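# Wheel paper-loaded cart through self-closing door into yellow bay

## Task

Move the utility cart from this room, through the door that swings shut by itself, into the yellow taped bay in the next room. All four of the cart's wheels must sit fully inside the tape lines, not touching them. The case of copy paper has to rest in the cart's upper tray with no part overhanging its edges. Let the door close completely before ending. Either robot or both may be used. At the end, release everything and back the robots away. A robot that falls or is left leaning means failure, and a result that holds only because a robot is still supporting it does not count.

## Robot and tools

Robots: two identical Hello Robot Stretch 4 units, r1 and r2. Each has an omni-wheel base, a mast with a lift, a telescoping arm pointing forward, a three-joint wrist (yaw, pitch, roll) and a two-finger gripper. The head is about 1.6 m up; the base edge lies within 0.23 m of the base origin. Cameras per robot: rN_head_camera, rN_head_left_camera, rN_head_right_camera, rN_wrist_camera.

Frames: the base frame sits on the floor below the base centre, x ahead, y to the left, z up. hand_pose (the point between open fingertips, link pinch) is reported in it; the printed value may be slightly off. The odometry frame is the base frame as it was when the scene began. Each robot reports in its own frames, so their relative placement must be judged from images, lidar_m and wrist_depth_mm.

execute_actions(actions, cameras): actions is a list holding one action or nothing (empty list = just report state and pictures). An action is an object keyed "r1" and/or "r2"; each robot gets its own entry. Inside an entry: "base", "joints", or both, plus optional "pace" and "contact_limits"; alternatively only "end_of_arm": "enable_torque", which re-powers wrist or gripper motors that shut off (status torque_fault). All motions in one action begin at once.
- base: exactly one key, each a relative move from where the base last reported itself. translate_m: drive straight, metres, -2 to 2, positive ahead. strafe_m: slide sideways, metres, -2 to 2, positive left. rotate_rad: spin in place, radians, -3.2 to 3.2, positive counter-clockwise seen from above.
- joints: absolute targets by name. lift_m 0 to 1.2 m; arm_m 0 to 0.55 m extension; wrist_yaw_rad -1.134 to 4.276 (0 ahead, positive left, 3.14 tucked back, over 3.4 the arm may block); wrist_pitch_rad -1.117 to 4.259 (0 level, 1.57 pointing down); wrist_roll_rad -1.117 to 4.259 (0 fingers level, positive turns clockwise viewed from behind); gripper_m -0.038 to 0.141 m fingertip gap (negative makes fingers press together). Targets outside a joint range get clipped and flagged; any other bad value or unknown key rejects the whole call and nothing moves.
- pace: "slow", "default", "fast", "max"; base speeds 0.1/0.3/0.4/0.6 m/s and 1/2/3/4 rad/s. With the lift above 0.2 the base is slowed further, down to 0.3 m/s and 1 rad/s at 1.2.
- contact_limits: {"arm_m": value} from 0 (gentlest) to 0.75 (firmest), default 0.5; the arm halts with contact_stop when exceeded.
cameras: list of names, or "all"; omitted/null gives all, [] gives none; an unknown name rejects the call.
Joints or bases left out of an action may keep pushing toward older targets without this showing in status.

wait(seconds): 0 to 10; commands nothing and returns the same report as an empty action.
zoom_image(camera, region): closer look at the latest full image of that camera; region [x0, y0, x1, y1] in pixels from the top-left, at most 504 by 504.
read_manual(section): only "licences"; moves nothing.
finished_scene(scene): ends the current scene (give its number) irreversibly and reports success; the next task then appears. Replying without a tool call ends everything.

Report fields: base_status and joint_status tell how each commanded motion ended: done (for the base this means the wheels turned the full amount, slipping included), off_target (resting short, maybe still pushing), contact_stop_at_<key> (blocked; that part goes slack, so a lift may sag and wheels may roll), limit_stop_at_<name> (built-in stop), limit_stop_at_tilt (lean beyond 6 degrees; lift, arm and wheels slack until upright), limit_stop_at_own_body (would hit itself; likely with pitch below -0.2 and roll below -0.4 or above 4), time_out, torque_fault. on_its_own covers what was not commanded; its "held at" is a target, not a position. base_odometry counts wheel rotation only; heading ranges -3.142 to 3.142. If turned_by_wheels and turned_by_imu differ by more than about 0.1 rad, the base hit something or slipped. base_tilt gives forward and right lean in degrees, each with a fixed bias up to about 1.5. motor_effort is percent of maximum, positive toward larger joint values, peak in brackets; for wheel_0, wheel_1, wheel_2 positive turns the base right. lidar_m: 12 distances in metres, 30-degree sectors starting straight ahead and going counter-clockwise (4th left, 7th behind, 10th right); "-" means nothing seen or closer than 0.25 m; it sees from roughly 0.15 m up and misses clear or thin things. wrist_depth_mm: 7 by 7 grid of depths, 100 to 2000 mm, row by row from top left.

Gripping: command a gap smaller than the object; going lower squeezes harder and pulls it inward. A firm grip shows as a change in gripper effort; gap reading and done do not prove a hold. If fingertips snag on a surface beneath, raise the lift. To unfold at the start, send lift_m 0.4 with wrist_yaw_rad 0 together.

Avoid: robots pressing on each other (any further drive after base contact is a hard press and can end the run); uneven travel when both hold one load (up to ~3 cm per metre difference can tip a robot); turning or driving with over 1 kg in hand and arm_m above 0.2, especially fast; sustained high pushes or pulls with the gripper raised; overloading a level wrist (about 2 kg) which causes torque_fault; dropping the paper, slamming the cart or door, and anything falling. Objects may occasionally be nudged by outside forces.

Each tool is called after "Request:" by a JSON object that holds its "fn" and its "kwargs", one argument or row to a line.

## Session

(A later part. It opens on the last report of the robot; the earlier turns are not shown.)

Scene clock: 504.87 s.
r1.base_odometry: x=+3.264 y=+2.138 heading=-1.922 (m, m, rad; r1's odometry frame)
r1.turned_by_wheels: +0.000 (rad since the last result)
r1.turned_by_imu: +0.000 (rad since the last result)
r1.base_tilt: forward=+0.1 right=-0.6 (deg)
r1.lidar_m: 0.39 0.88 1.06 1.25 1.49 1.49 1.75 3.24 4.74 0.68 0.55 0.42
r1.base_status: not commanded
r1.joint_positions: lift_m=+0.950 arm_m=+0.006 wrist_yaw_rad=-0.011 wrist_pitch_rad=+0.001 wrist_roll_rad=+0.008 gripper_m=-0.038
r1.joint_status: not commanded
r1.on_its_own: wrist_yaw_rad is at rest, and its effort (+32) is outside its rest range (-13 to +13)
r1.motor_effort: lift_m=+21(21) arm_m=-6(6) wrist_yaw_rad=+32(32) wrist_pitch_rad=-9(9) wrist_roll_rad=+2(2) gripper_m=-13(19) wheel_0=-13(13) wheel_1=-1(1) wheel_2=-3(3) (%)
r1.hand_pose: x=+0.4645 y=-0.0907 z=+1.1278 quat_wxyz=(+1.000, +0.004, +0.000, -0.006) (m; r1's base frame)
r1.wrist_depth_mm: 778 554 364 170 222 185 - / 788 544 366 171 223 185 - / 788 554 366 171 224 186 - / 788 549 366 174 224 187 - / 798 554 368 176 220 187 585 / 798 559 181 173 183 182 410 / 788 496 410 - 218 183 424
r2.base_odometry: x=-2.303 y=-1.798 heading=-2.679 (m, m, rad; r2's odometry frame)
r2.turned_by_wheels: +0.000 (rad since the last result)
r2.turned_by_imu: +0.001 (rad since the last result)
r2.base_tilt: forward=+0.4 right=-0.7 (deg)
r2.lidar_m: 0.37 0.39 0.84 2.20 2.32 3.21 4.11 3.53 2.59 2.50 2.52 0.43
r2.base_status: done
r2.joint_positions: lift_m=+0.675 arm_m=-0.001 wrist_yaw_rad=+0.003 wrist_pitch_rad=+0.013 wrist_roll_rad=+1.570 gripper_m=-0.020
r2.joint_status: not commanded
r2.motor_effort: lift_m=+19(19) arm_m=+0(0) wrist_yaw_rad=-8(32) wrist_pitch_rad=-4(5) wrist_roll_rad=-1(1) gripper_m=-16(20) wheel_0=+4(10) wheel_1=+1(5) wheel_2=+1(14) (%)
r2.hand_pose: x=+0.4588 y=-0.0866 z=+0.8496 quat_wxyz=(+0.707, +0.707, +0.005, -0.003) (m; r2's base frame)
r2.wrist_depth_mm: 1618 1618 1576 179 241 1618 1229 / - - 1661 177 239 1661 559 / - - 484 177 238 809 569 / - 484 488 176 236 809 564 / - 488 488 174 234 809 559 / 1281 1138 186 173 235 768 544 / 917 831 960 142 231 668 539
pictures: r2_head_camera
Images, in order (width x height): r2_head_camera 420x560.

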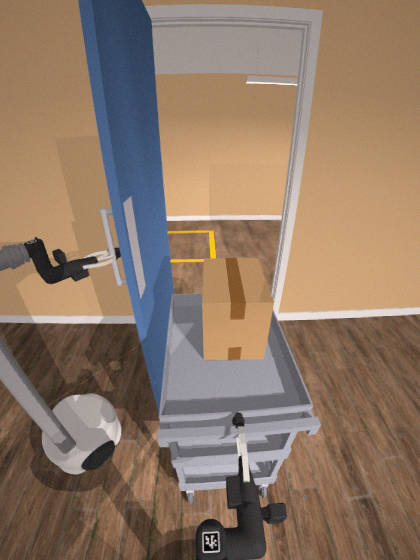

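Request:
{"fn": "execute_actions", "kwargs": {
  "actions": [
    {"r2": {"base": {"strafe_m": -0.15}}}
  ],
  "cameras": []
}}

Request:
{"fn": "execute_actions", "kwargs": {
  "actions": [
    {"r2": {"base": {"translate_m": -0.25}}}
  ],
  "cameras": ["r2_head_camera"]
}}

Scene clock: 517.13 s.
r1.base_odometry: x=+3.264 y=+2.138 heading=-1.922 (m, m, rad; r1's odometry frame)
r1.turned_by_wheels: +0.000 (rad since the last result)
r1.turned_by_imu: -0.001 (rad since the last result)
r1.base_tilt: forward=+0.1 right=-0.7 (deg)
r1.lidar_m: 0.39 0.88 1.05 1.26 1.48 1.48 1.77 3.26 4.76 0.93 0.62 0.40
r1.base_status: not commanded
r1.joint_positions: lift_m=+0.950 arm_m=+0.006 wrist_yaw_rad=-0.011 wrist_pitch_rad=+0.001 wrist_roll_rad=+0.008 gripper_m=-0.038
r1.joint_status: not commanded
r1.on_its_own: wrist_yaw_rad is at rest, and its effort (+32) is outside its rest range (-13 to +13)
r1.motor_effort: lift_m=+21(21) arm_m=-6(6) wrist_yaw_rad=+32(33) wrist_pitch_rad=-10(10) wrist_roll_rad=+1(2) gripper_m=-17(19) wheel_0=-13(13) wheel_1=-1(1) wheel_2=-2(2) (%)
r1.hand_pose: x=+0.4645 y=-0.0907 z=+1.1278 quat_wxyz=(+1.000, +0.004, +0.000, -0.006) (m; r1's base frame)
r1.wrist_depth_mm: 768 554 366 170 223 184 - / 788 544 364 171 223 185 - / 778 549 366 172 224 186 - / 778 549 368 174 225 186 - / 788 554 368 176 218 187 549 / 798 559 181 172 183 182 427 / 809 500 413 - 219 184 439
r2.base_odometry: x=-2.370 y=-1.664 heading=-2.678 (m, m, rad; r2's odometry frame)
r2.turned_by_wheels: +0.001 (rad since the last result)
r2.turned_by_imu: +0.003 (rad since the last result)
r2.base_tilt: forward=+0.6 right=-0.8 (deg)
r2.lidar_m: 0.35 0.37 0.92 2.36 2.47 3.41 4.13 3.31 2.43 2.34 2.44 0.45
r2.base_status: done
r2.joint_positions: lift_m=+0.675 arm_m=-0.001 wrist_yaw_rad=+0.009 wrist_pitch_rad=+0.013 wrist_roll_rad=+1.570 gripper_m=-0.020
r2.joint_status: not commanded
r2.on_its_own: wrist_yaw_rad is at rest, and its effort (-28) is outside its rest range (-13 to +13)
r2.motor_effort: lift_m=+19(19) arm_m=+0(0) wrist_yaw_rad=-28(42) wrist_pitch_rad=-6(6) wrist_roll_rad=+0(1) gripper_m=-17(18) wheel_0=+2(15) wheel_1=+0(6) wheel_2=+4(8) (%)
r2.hand_pose: x=+0.4593 y=-0.0847 z=+0.8494 quat_wxyz=(+0.707, +0.707, +0.008, -0.001) (m; r2's base frame)
r2.wrist_depth_mm: 1618 1618 1618 218 290 303 301 / 1618 1576 1576 210 278 1661 1229 / - - - 199 265 1661 530 / - - 504 190 254 759 564 / - 496 496 183 244 788 554 / - 473 187 174 234 768 554 / 1229 455 462 151 223 683 539
pictures: none
No camera images: the call's "cameras" was empty. Leave "cameras" out to get every camera's image.

Scene clock: 519.40 s.
r1.base_odometry: x=+3.264 y=+2.138 heading=-1.922 (m, m, rad; r1's odometry frame)
r1.turned_by_wheels: +0.000 (rad since the last result)
r1.turned_by_imu: +0.000 (rad since the last result)
r1.base_tilt: forward=+0.2 right=-0.8 (deg)
r1.lidar_m: 0.38 0.91 1.06 1.26 1.48 1.49 1.79 3.26 4.75 0.79 0.58 0.40
r1.base_status: not commanded
r1.joint_positions: lift_m=+0.950 arm_m=+0.006 wrist_yaw_rad=-0.011 wrist_pitch_rad=+0.001 wrist_roll_rad=+0.008 gripper_m=-0.038
r1.joint_status: not commanded
r1.on_its_own: wrist_yaw_rad is at rest, and its effort (+32) is outside its rest range (-13 to +13)
r1.motor_effort: lift_m=+21(21) arm_m=-6(6) wrist_yaw_rad=+32(31) wrist_pitch_rad=-11(10) wrist_roll_rad=+1(2) gripper_m=-17(19) wheel_0=-13(13) wheel_1=-1(1) wheel_2=-2(2) (%)
r1.hand_pose: x=+0.4645 y=-0.0907 z=+1.1278 quat_wxyz=(+1.000, +0.004, +0.000, -0.006) (m; r1's base frame)
r1.wrist_depth_mm: 768 549 366 170 222 183 - / 778 549 366 171 224 185 - / 778 549 366 171 224 186 - / 788 549 368 173 225 187 - / 788 549 368 176 219 187 - / 788 559 181 173 182 182 - / 798 496 410 - 219 184 -
r2.base_odometry: x=-2.147 y=-1.553 heading=-2.679 (m, m, rad; r2's odometry frame)
r2.turned_by_wheels: +0.000 (rad since the last result)
r2.turned_by_imu: +0.001 (rad since the last result)
r2.base_tilt: forward=+0.5 right=-0.7 (deg)
r2.lidar_m: 0.34 0.33 1.14 2.36 2.49 3.42 3.82 3.30 2.40 2.34 2.46 0.45
r2.base_status: done
r2.joint_positions: lift_m=+0.675 arm_m=-0.001 wrist_yaw_rad=-0.004 wrist_pitch_rad=+0.013 wrist_roll_rad=+1.570 gripper_m=-0.020
r2.joint_status: not commanded
r2.motor_effort: lift_m=+19(19) arm_m=+0(0) wrist_yaw_rad=+10(37) wrist_pitch_rad=-7(8) wrist_roll_rad=+1(1) gripper_m=-15(20) wheel_0=-5(8) wheel_1=-1(8) wheel_2=+0(21) (%)
r2.hand_pose: x=+0.4582 y=-0.0884 z=+0.8494 quat_wxyz=(+0.707, +0.707, +0.004, -0.006) (m; r2's base frame)
r2.wrist_depth_mm: 1863 1921 1863 224 297 307 1205 / 1921 1863 1983 273 283 1756 1182 / 1921 - - 202 270 1863 517 / - - 512 192 257 750 564 / - 496 488 183 244 788 559 / 1863 477 187 175 233 768 544 / 1281 452 462 142 221 676 535
pictures: r2_head_camera
Images, in order (width x height): r2_head_camera 420x560.

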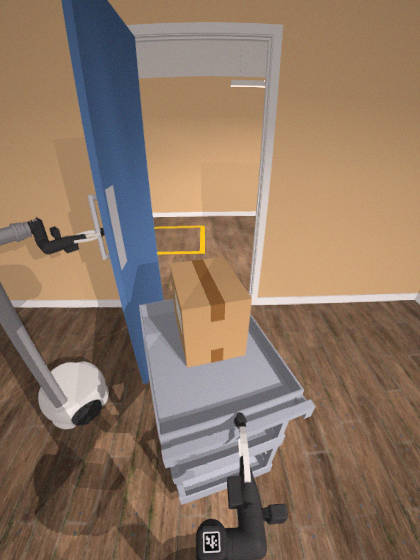

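Request:
{"fn": "execute_actions", "kwargs": {
  "actions": [
    {"r2": {"base": {"translate_m": -0.3}}}
  ],
  "cameras": ["r2_head_camera"]
}}

Scene clock: 530.33 s.
r1.base_odometry: x=+3.264 y=+2.138 heading=-1.922 (m, m, rad; r1's odometry frame)
r1.turned_by_wheels: +0.000 (rad since the last result)
r1.turned_by_imu: -0.001 (rad since the last result)
r1.base_tilt: forward=+0.0 right=-0.9 (deg)
r1.lidar_m: 0.40 0.90 1.04 1.25 1.48 1.49 1.76 3.25 1.37 0.72 0.66 0.40
r1.base_status: not commanded
r1.joint_positions: lift_m=+0.950 arm_m=+0.006 wrist_yaw_rad=-0.011 wrist_pitch_rad=+0.001 wrist_roll_rad=+0.008 gripper_m=-0.038
r1.joint_status: not commanded
r1.on_its_own: wrist_yaw_rad is at rest, and its effort (+32) is outside its rest range (-13 to +13)
r1.motor_effort: lift_m=+21(22) arm_m=-6(6) wrist_yaw_rad=+32(32) wrist_pitch_rad=-9(10) wrist_roll_rad=+1(2) gripper_m=-16(17) wheel_0=-13(13) wheel_1=-1(1) wheel_2=-2(2) (%)
r1.hand_pose: x=+0.4645 y=-0.0907 z=+1.1278 quat_wxyz=(+1.000, +0.004, +0.000, -0.006) (m; r1's base frame)
r1.wrist_depth_mm: 759 549 366 170 221 184 - / 778 544 366 171 223 186 - / 788 539 366 171 224 186 - / 778 549 366 174 224 187 - / 798 554 366 177 220 187 - / 798 559 181 172 183 182 - / 798 500 413 - 218 185 -
r2.base_odometry: x=-1.878 y=-1.418 heading=-2.678 (m, m, rad; r2's odometry frame)
r2.turned_by_wheels: +0.000 (rad since the last result)
r2.turned_by_imu: +0.004 (rad since the last result)
r2.base_tilt: forward=+0.5 right=-0.7 (deg)
r2.lidar_m: 0.35 0.37 2.45 2.36 2.49 3.42 3.49 3.27 2.40 2.33 2.43 0.42
r2.base_status: done
r2.joint_positions: lift_m=+0.675 arm_m=-0.001 wrist_yaw_rad=+0.001 wrist_pitch_rad=+0.013 wrist_roll_rad=+1.570 gripper_m=-0.020
r2.joint_status: not commanded
r2.motor_effort: lift_m=+19(19) arm_m=+0(0) wrist_yaw_rad=-2(44) wrist_pitch_rad=-6(7) wrist_roll_rad=+1(1) gripper_m=-18(19) wheel_0=-1(9) wheel_1=-2(5) wheel_2=+4(19) (%)
r2.hand_pose: x=+0.4586 y=-0.0872 z=+0.8494 quat_wxyz=(+0.707, +0.707, +0.005, -0.005) (m; r2's base frame)
r2.wrist_depth_mm: - - - 206 274 287 287 / - - - 198 265 1863 1308 / - - - 192 255 1863 539 / - 500 500 186 247 798 564 / - 488 488 181 241 798 559 / 1808 477 186 175 234 768 554 / 1308 466 469 142 225 661 535
pictures: r2_head_camera
Images, in order (width x height): r2_head_camera 420x560.

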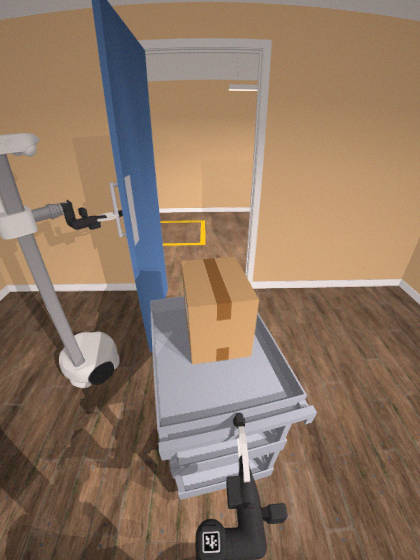

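Request:
{"fn": "execute_actions", "kwargs": {
  "actions": [
    {"r1": {"base": {"translate_m": -0.028}, "pace": "slow"}, "r2": {"base": {"strafe_m": 0.16}}}
  ],
  "cameras": []
}}

Request:
{"fn": "execute_actions", "kwargs": {
  "actions": [
    {"r1": {"base": {"strafe_m": 0.032}, "pace": "slow"}, "r2": {"base": {"translate_m": 0.3}}}
  ],
  "cameras": ["r2_head_camera"]
}}

Scene clock: 541.57 s.
r1.base_odometry: x=+3.274 y=+2.164 heading=-1.922 (m, m, rad; r1's odometry frame)
r1.turned_by_wheels: +0.001 (rad since the last result)
r1.turned_by_imu: +0.000 (rad since the last result)
r1.base_tilt: forward=+0.1 right=-0.8 (deg)
r1.lidar_m: 0.39 0.89 1.07 1.30 1.47 1.48 1.76 3.23 1.29 0.71 0.66 0.42
r1.base_status: done
r1.joint_positions: lift_m=+0.950 arm_m=+0.006 wrist_yaw_rad=+0.013 wrist_pitch_rad=+0.001 wrist_roll_rad=+0.008 gripper_m=-0.037
r1.joint_status: not commanded
r1.on_its_own: wrist_yaw_rad is at rest, and its effort (-38) is outside its rest range (-13 to +13)
r1.motor_effort: lift_m=+21(21) arm_m=-6(6) wrist_yaw_rad=-38(38) wrist_pitch_rad=-11(10) wrist_roll_rad=+1(2) gripper_m=-25(25) wheel_0=-2(13) wheel_1=-4(5) wheel_2=+12(12) (%)
r1.hand_pose: x=+0.4666 y=-0.0836 z=+1.1278 quat_wxyz=(+1.000, +0.004, +0.000, +0.007) (m; r1's base frame)
r1.wrist_depth_mm: 788 654 384 172 213 176 - / 798 654 382 173 213 177 - / 809 654 384 175 215 180 - / 820 647 384 177 216 180 - / 820 661 387 180 216 180 - / 820 661 183 176 179 180 - / 820 564 445 - 208 176 -
r2.base_odometry: x=-1.807 y=-1.562 heading=-2.679 (m, m, rad; r2's odometry frame)
r2.turned_by_wheels: +0.000 (rad since the last result)
r2.turned_by_imu: -0.001 (rad since the last result)
r2.base_tilt: forward=+0.5 right=-0.9 (deg)
r2.lidar_m: 0.39 0.43 2.31 2.22 2.32 3.23 3.48 3.52 2.57 2.49 2.60 0.44
r2.base_status: done
r2.joint_positions: lift_m=+0.675 arm_m=-0.001 wrist_yaw_rad=-0.009 wrist_pitch_rad=+0.013 wrist_roll_rad=+1.570 gripper_m=-0.020
r2.joint_status: not commanded
r2.on_its_own: wrist_yaw_rad is at rest, and its effort (+26) is outside its rest range (-13 to +13)
r2.motor_effort: lift_m=+19(19) arm_m=+0(0) wrist_yaw_rad=+26(44) wrist_pitch_rad=-6(5) wrist_roll_rad=+0(0) gripper_m=-14(16) wheel_0=-2(15) wheel_1=-2(6) wheel_2=-3(4) (%)
r2.hand_pose: x=+0.4577 y=-0.0900 z=+0.8495 quat_wxyz=(+0.707, +0.707, +0.001, -0.008) (m; r2's base frame)
r2.wrist_depth_mm: - - - 169 229 1863 1308 / - - - 170 231 1863 544 / - 477 477 170 232 788 569 / - 488 484 171 232 798 564 / - 492 492 172 233 788 554 / 1464 1464 187 173 235 778 549 / - 1229 1255 144 235 627 539
pictures: none
No camera images: the call's "cameras" was empty. Leave "cameras" out to get every camera's image.

Scene clock: 544.03 s.
r1.base_odometry: x=+3.304 y=+2.153 heading=-1.923 (m, m, rad; r1's odometry frame)
r1.turned_by_wheels: -0.001 (rad since the last result)
r1.turned_by_imu: -0.019 (rad since the last result)
r1.base_tilt: forward=+0.2 right=-0.8 (deg)
r1.lidar_m: 0.38 0.90 1.03 1.20 1.43 1.45 1.71 3.07 1.13 0.73 0.65 0.43
r1.base_status: done
r1.joint_positions: lift_m=+0.950 arm_m=+0.006 wrist_yaw_rad=-0.008 wrist_pitch_rad=+0.001 wrist_roll_rad=+0.008 gripper_m=-0.038
r1.joint_status: not commanded
r1.on_its_own: wrist_yaw_rad is at rest, and its effort (+23) is outside its rest range (-13 to +13)
r1.motor_effort: lift_m=+21(21) arm_m=-6(7) wrist_yaw_rad=+23(38) wrist_pitch_rad=-9(9) wrist_roll_rad=+1(1) gripper_m=-22(26) wheel_0=-13(16) wheel_1=-4(5) wheel_2=+1(9) (%)
r1.hand_pose: x=+0.4648 y=-0.0898 z=+1.1278 quat_wxyz=(+1.000, +0.004, +0.000, -0.004) (m; r1's base frame)
r1.wrist_depth_mm: 778 597 377 171 223 182 - / 788 585 377 172 223 184 - / 778 591 377 174 225 185 - / 788 585 379 176 225 186 - / 788 597 382 180 220 186 - / 809 597 182 174 182 181 - / 809 525 433 - 218 180 -
r2.base_odometry: x=-2.075 y=-1.696 heading=-2.678 (m, m, rad; r2's odometry frame)
r2.turned_by_wheels: +0.001 (rad since the last result)
r2.turned_by_imu: +0.002 (rad since the last result)
r2.base_tilt: forward=+0.4 right=-0.8 (deg)
r2.lidar_m: 0.39 0.45 1.13 2.17 2.29 3.22 3.83 3.52 2.60 2.50 2.58 0.40
r2.base_status: done
r2.joint_positions: lift_m=+0.675 arm_m=-0.001 wrist_yaw_rad=+0.004 wrist_pitch_rad=+0.013 wrist_roll_rad=+1.570 gripper_m=-0.020
r2.joint_status: not commanded
r2.motor_effort: lift_m=+19(19) arm_m=+0(0) wrist_yaw_rad=-10(32) wrist_pitch_rad=-4(6) wrist_roll_rad=-1(0) gripper_m=-17(16) wheel_0=+4(9) wheel_1=+1(10) wheel_2=+2(14) (%)
r2.hand_pose: x=+0.4588 y=-0.0864 z=+0.8496 quat_wxyz=(+0.707, +0.707, +0.006, -0.003) (m; r2's base frame)
r2.wrist_depth_mm: 1863 1983 1863 156 214 1808 1308 / 1921 1983 1863 159 217 798 554 / - 473 466 162 221 831 574 / - 492 484 165 226 809 564 / - 504 500 168 232 788 554 / 1336 1366 186 171 233 732 549 / 976 946 1008 142 238 627 539
pictures: r2_head_camera
Images, in order (width x height): r2_head_camera 420x560.

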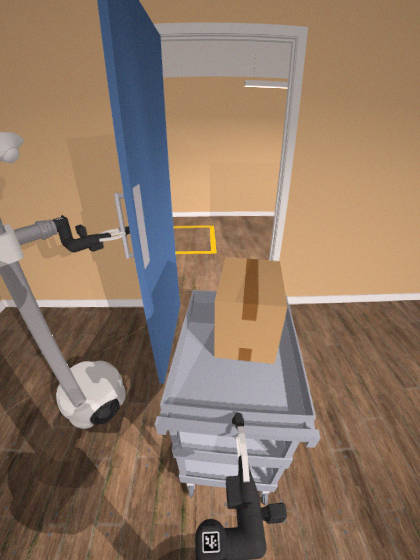

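Request:
{"fn": "execute_actions", "kwargs": {
  "actions": [
    {"r2": {"base": {"translate_m": 0.2}}}
  ],
  "cameras": []
}}

Request:
{"fn": "execute_actions", "kwargs": {
  "actions": [
    {"r2": {"base": {"strafe_m": -0.08}}}
  ],
  "cameras": ["r2_head_camera"]
}}

Scene clock: 550.97 s.
r1.base_odometry: x=+3.304 y=+2.153 heading=-1.923 (m, m, rad; r1's odometry frame)
r1.turned_by_wheels: +0.000 (rad since the last result)
r1.turned_by_imu: -0.001 (rad since the last result)
r1.base_tilt: forward=+0.2 right=-0.9 (deg)
r1.lidar_m: 0.40 0.92 1.05 1.23 1.45 1.43 1.71 3.06 4.76 0.89 0.65 0.42
r1.base_status: not commanded
r1.joint_positions: lift_m=+0.950 arm_m=+0.006 wrist_yaw_rad=-0.008 wrist_pitch_rad=+0.001 wrist_roll_rad=+0.008 gripper_m=-0.038
r1.joint_status: not commanded
r1.on_its_own: wrist_yaw_rad is at rest, and its effort (+23) is outside its rest range (-13 to +13)
r1.motor_effort: lift_m=+21(22) arm_m=-7(7) wrist_yaw_rad=+23(23) wrist_pitch_rad=-10(10) wrist_roll_rad=+2(1) gripper_m=-22(26) wheel_0=-13(13) wheel_1=-4(4) wheel_2=+1(1) (%)
r1.hand_pose: x=+0.4648 y=-0.0898 z=+1.1278 quat_wxyz=(+1.000, +0.004, +0.000, -0.004) (m; r1's base frame)
r1.wrist_depth_mm: 788 597 377 170 222 183 - / 778 597 377 172 224 184 - / 788 585 379 173 224 185 - / 788 591 377 176 225 185 - / 809 591 379 180 219 185 585 / 820 603 182 174 182 181 564 / 798 525 430 - 219 180 574
r2.base_odometry: x=-2.254 y=-1.785 heading=-2.678 (m, m, rad; r2's odometry frame)
r2.turned_by_wheels: +0.000 (rad since the last result)
r2.turned_by_imu: +0.002 (rad since the last result)
r2.base_tilt: forward=+0.6 right=-0.7 (deg)
r2.lidar_m: 0.40 0.45 0.92 2.21 2.32 3.22 4.03 3.54 2.59 2.50 2.55 0.39
r2.base_status: done
r2.joint_positions: lift_m=+0.675 arm_m=-0.001 wrist_yaw_rad=+0.001 wrist_pitch_rad=+0.013 wrist_roll_rad=+1.570 gripper_m=-0.020
r2.joint_status: not commanded
r2.motor_effort: lift_m=+19(19) arm_m=+0(0) wrist_yaw_rad=-3(11) wrist_pitch_rad=-4(3) wrist_roll_rad=-1(0) gripper_m=-15(17) wheel_0=+2(11) wheel_1=+0(7) wheel_2=-2(16) (%)
r2.hand_pose: x=+0.4586 y=-0.0872 z=+0.8496 quat_wxyz=(+0.707, +0.707, +0.005, -0.004) (m; r2's base frame)
r2.wrist_depth_mm: 1661 1708 1708 142 198 1576 569 / - 452 449 147 205 759 585 / - 466 466 152 211 768 564 / - 496 484 158 219 798 564 / - - 508 164 228 798 554 / 1281 1336 187 170 233 723 544 / 946 866 1008 142 243 597 517
pictures: none
No camera images: the call's "cameras" was empty. Leave "cameras" out to get every camera's image.

Scene clock: 552.30 s.
r1.base_odometry: x=+3.304 y=+2.153 heading=-1.923 (m, m, rad; r1's odometry frame)
r1.turned_by_wheels: +0.000 (rad since the last result)
r1.turned_by_imu: +0.000 (rad since the last result)
r1.base_tilt: forward=+0.2 right=-1.1 (deg)
r1.lidar_m: 0.38 0.94 1.04 1.22 1.43 1.43 1.69 3.06 4.76 0.93 0.71 0.42
r1.base_status: not commanded
r1.joint_positions: lift_m=+0.950 arm_m=+0.006 wrist_yaw_rad=-0.008 wrist_pitch_rad=+0.001 wrist_roll_rad=+0.008 gripper_m=-0.038
r1.joint_status: not commanded
r1.on_its_own: wrist_yaw_rad is at rest, and its effort (+24) is outside its rest range (-13 to +13)
r1.motor_effort: lift_m=+21(22) arm_m=-6(6) wrist_yaw_rad=+24(23) wrist_pitch_rad=-9(11) wrist_roll_rad=+1(2) gripper_m=-21(21) wheel_0=-13(13) wheel_1=-4(4) wheel_2=+1(1) (%)
r1.hand_pose: x=+0.4648 y=-0.0898 z=+1.1278 quat_wxyz=(+1.000, +0.004, +0.000, -0.004) (m; r1's base frame)
r1.wrist_depth_mm: 778 597 379 171 221 183 - / 778 591 375 172 224 184 - / 778 585 377 174 224 185 - / 788 585 377 176 225 185 - / 788 597 382 180 219 185 591 / 809 609 182 174 183 180 574 / 809 530 430 - 219 180 585
r2.base_odometry: x=-2.290 y=-1.714 heading=-2.678 (m, m, rad; r2's odometry frame)
r2.turned_by_wheels: +0.001 (rad since the last result)
r2.turned_by_imu: +0.002 (rad since the last result)
r2.base_tilt: forward=+0.7 right=-0.7 (deg)
r2.lidar_m: 0.42 0.44 0.96 2.26 2.40 3.26 4.05 3.42 2.50 2.42 2.55 0.41
r2.base_status: done
r2.joint_positions: lift_m=+0.675 arm_m=-0.001 wrist_yaw_rad=+0.009 wrist_pitch_rad=+0.013 wrist_roll_rad=+1.570 gripper_m=-0.020
r2.joint_status: not commanded
r2.on_its_own: wrist_yaw_rad is at rest, and its effort (-27) is outside its rest range (-13 to +13)
r2.motor_effort: lift_m=+19(19) arm_m=+0(0) wrist_yaw_rad=-27(31) wrist_pitch_rad=-5(6) wrist_roll_rad=-1(1) gripper_m=-16(20) wheel_0=+3(16) wheel_1=+2(3) wheel_2=+3(4) (%)
r2.hand_pose: x=+0.4593 y=-0.0848 z=+0.8495 quat_wxyz=(+0.707, +0.707, +0.008, -0.001) (m; r2's base frame)
r2.wrist_depth_mm: 1618 1661 1708 154 212 1661 1336 / 1661 1708 1661 157 216 778 554 / - 469 473 161 220 820 574 / - 488 484 164 225 809 564 / - - 496 168 231 798 554 / 1464 1537 187 172 233 750 549 / 1098 976 1118 142 240 621 544
pictures: r2_head_camera
Images, in order (width x height): r2_head_camera 420x560.

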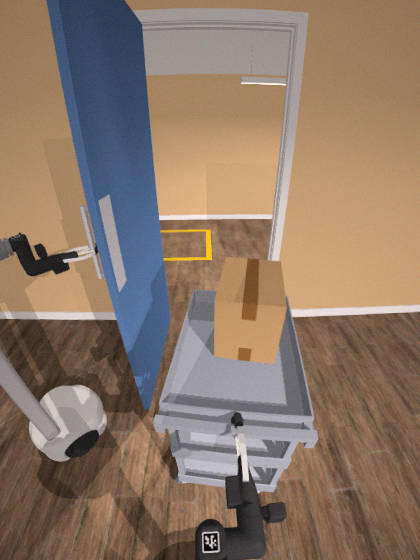

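Request:
{"fn": "execute_actions", "kwargs": {
  "actions": [
    {"r2": {"base": {"strafe_m": -0.05}}}
  ],
  "cameras": []
}}

Request:
{"fn": "execute_actions", "kwargs": {
  "actions": [
    {"r2": {"base": {"translate_m": 0.3}}}
  ],
  "cameras": ["r2_head_camera"]
}}

Scene clock: 559.33 s.
r1.base_odometry: x=+3.304 y=+2.153 heading=-1.923 (m, m, rad; r1's odometry frame)
r1.turned_by_wheels: +0.000 (rad since the last result)
r1.turned_by_imu: -0.001 (rad since the last result)
r1.base_tilt: forward=+0.2 right=-0.9 (deg)
r1.lidar_m: 0.39 0.91 1.05 1.23 1.45 1.42 1.71 3.08 4.75 0.99 0.73 0.42
r1.base_status: not commanded
r1.joint_positions: lift_m=+0.950 arm_m=+0.006 wrist_yaw_rad=-0.008 wrist_pitch_rad=+0.001 wrist_roll_rad=+0.008 gripper_m=-0.038
r1.joint_status: not commanded
r1.on_its_own: wrist_yaw_rad is at rest, and its effort (+23) is outside its rest range (-13 to +13)
r1.motor_effort: lift_m=+21(21) arm_m=-7(6) wrist_yaw_rad=+23(23) wrist_pitch_rad=-11(10) wrist_roll_rad=+2(2) gripper_m=-24(21) wheel_0=-13(13) wheel_1=-3(4) wheel_2=+1(1) (%)
r1.hand_pose: x=+0.4648 y=-0.0898 z=+1.1278 quat_wxyz=(+1.000, +0.004, +0.000, -0.004) (m; r1's base frame)
r1.wrist_depth_mm: 778 585 379 171 221 183 - / 788 585 379 172 223 184 - / 778 585 377 174 224 185 - / 788 591 377 176 225 185 - / 788 597 382 180 218 186 603 / 809 609 182 174 182 180 574 / 798 530 430 - 219 180 597
r2.base_odometry: x=-2.312 y=-1.669 heading=-2.677 (m, m, rad; r2's odometry frame)
r2.turned_by_wheels: +0.001 (rad since the last result)
r2.turned_by_imu: +0.002 (rad since the last result)
r2.base_tilt: forward=+0.6 right=-0.6 (deg)
r2.lidar_m: 0.41 0.39 0.99 2.32 2.45 3.38 4.03 3.30 2.46 2.37 2.49 0.42
r2.base_status: done
r2.joint_positions: lift_m=+0.675 arm_m=-0.001 wrist_yaw_rad=+0.008 wrist_pitch_rad=+0.013 wrist_roll_rad=+1.570 gripper_m=-0.020
r2.joint_status: not commanded
r2.on_its_own: wrist_yaw_rad is at rest, and its effort (-24) is outside its rest range (-13 to +13)
r2.motor_effort: lift_m=+19(19) arm_m=+0(0) wrist_yaw_rad=-24(44) wrist_pitch_rad=-6(4) wrist_roll_rad=+1(0) gripper_m=-17(18) wheel_0=+4(16) wheel_1=+2(4) wheel_2=+5(6) (%)
r2.hand_pose: x=+0.4592 y=-0.0851 z=+0.8495 quat_wxyz=(+0.707, +0.707, +0.008, -0.002) (m; r2's base frame)
r2.wrist_depth_mm: 1618 1618 1708 163 223 1708 1336 / 1661 1708 1661 165 224 1708 549 / - 480 477 167 227 809 574 / - 488 484 168 230 798 559 / - 500 496 171 232 788 559 / 1576 1576 186 172 233 778 549 / 1182 1078 1229 143 237 627 539
pictures: none
No camera images: the call's "cameras" was empty. Leave "cameras" out to get every camera's image.

Scene clock: 561.80 s.
r1.base_odometry: x=+3.304 y=+2.153 heading=-1.923 (m, m, rad; r1's odometry frame)
r1.turned_by_wheels: +0.000 (rad since the last result)
r1.turned_by_imu: +0.000 (rad since the last result)
r1.base_tilt: forward=+0.4 right=-0.9 (deg)
r1.lidar_m: 0.40 0.93 1.04 1.24 1.43 1.44 1.68 3.06 4.75 0.78 0.73 0.41
r1.base_status: not commanded
r1.joint_positions: lift_m=+0.950 arm_m=+0.006 wrist_yaw_rad=-0.008 wrist_pitch_rad=+0.001 wrist_roll_rad=+0.008 gripper_m=-0.038
r1.joint_status: not commanded
r1.on_its_own: wrist_yaw_rad is at rest, and its effort (+24) is outside its rest range (-13 to +13)
r1.motor_effort: lift_m=+21(21) arm_m=-6(7) wrist_yaw_rad=+24(23) wrist_pitch_rad=-9(11) wrist_roll_rad=+2(1) gripper_m=-24(20) wheel_0=-13(13) wheel_1=-4(4) wheel_2=+1(1) (%)
r1.hand_pose: x=+0.4648 y=-0.0898 z=+1.1278 quat_wxyz=(+1.000, +0.004, +0.000, -0.004) (m; r1's base frame)
r1.wrist_depth_mm: 788 603 377 171 223 182 - / 778 585 377 172 224 184 - / 778 591 379 174 224 185 - / 788 591 379 177 225 185 - / 798 591 382 180 219 185 668 / 798 609 182 174 182 181 661 / 798 530 433 - 218 180 668
r2.base_odometry: x=-2.581 y=-1.803 heading=-2.677 (m, m, rad; r2's odometry frame)
r2.turned_by_wheels: -0.001 (rad since the last result)
r2.turned_by_imu: -0.002 (rad since the last result)
r2.base_tilt: forward=+0.5 right=-0.9 (deg)
r2.lidar_m: 0.41 0.46 0.79 2.33 2.47 3.35 - 3.34 2.48 2.37 2.17 0.40
r2.base_status: done
r2.joint_positions: lift_m=+0.675 arm_m=-0.001 wrist_yaw_rad=-0.005 wrist_pitch_rad=+0.013 wrist_roll_rad=+1.570 gripper_m=-0.020
r2.joint_status: not commanded
r2.on_its_own: wrist_yaw_rad is at rest, and its effort (+15) is outside its rest range (-13 to +13)
r2.motor_effort: lift_m=+19(19) arm_m=+0(1) wrist_yaw_rad=+15(32) wrist_pitch_rad=-4(5) wrist_roll_rad=+1(1) gripper_m=-15(17) wheel_0=-4(12) wheel_1=-1(7) wheel_2=-1(16) (%)
r2.hand_pose: x=+0.4581 y=-0.0889 z=+0.8496 quat_wxyz=(+0.707, +0.707, +0.003, -0.006) (m; r2's base frame)
r2.wrist_depth_mm: 1397 1366 1366 141 196 750 559 / 1366 452 445 146 204 759 580 / - 466 462 152 211 759 569 / - 496 484 158 219 798 564 / - - 508 163 228 788 554 / - - 186 170 233 723 549 / 1205 1098 1281 151 244 597 517
pictures: r2_head_camera
Images, in order (width x height): r2_head_camera 420x560.

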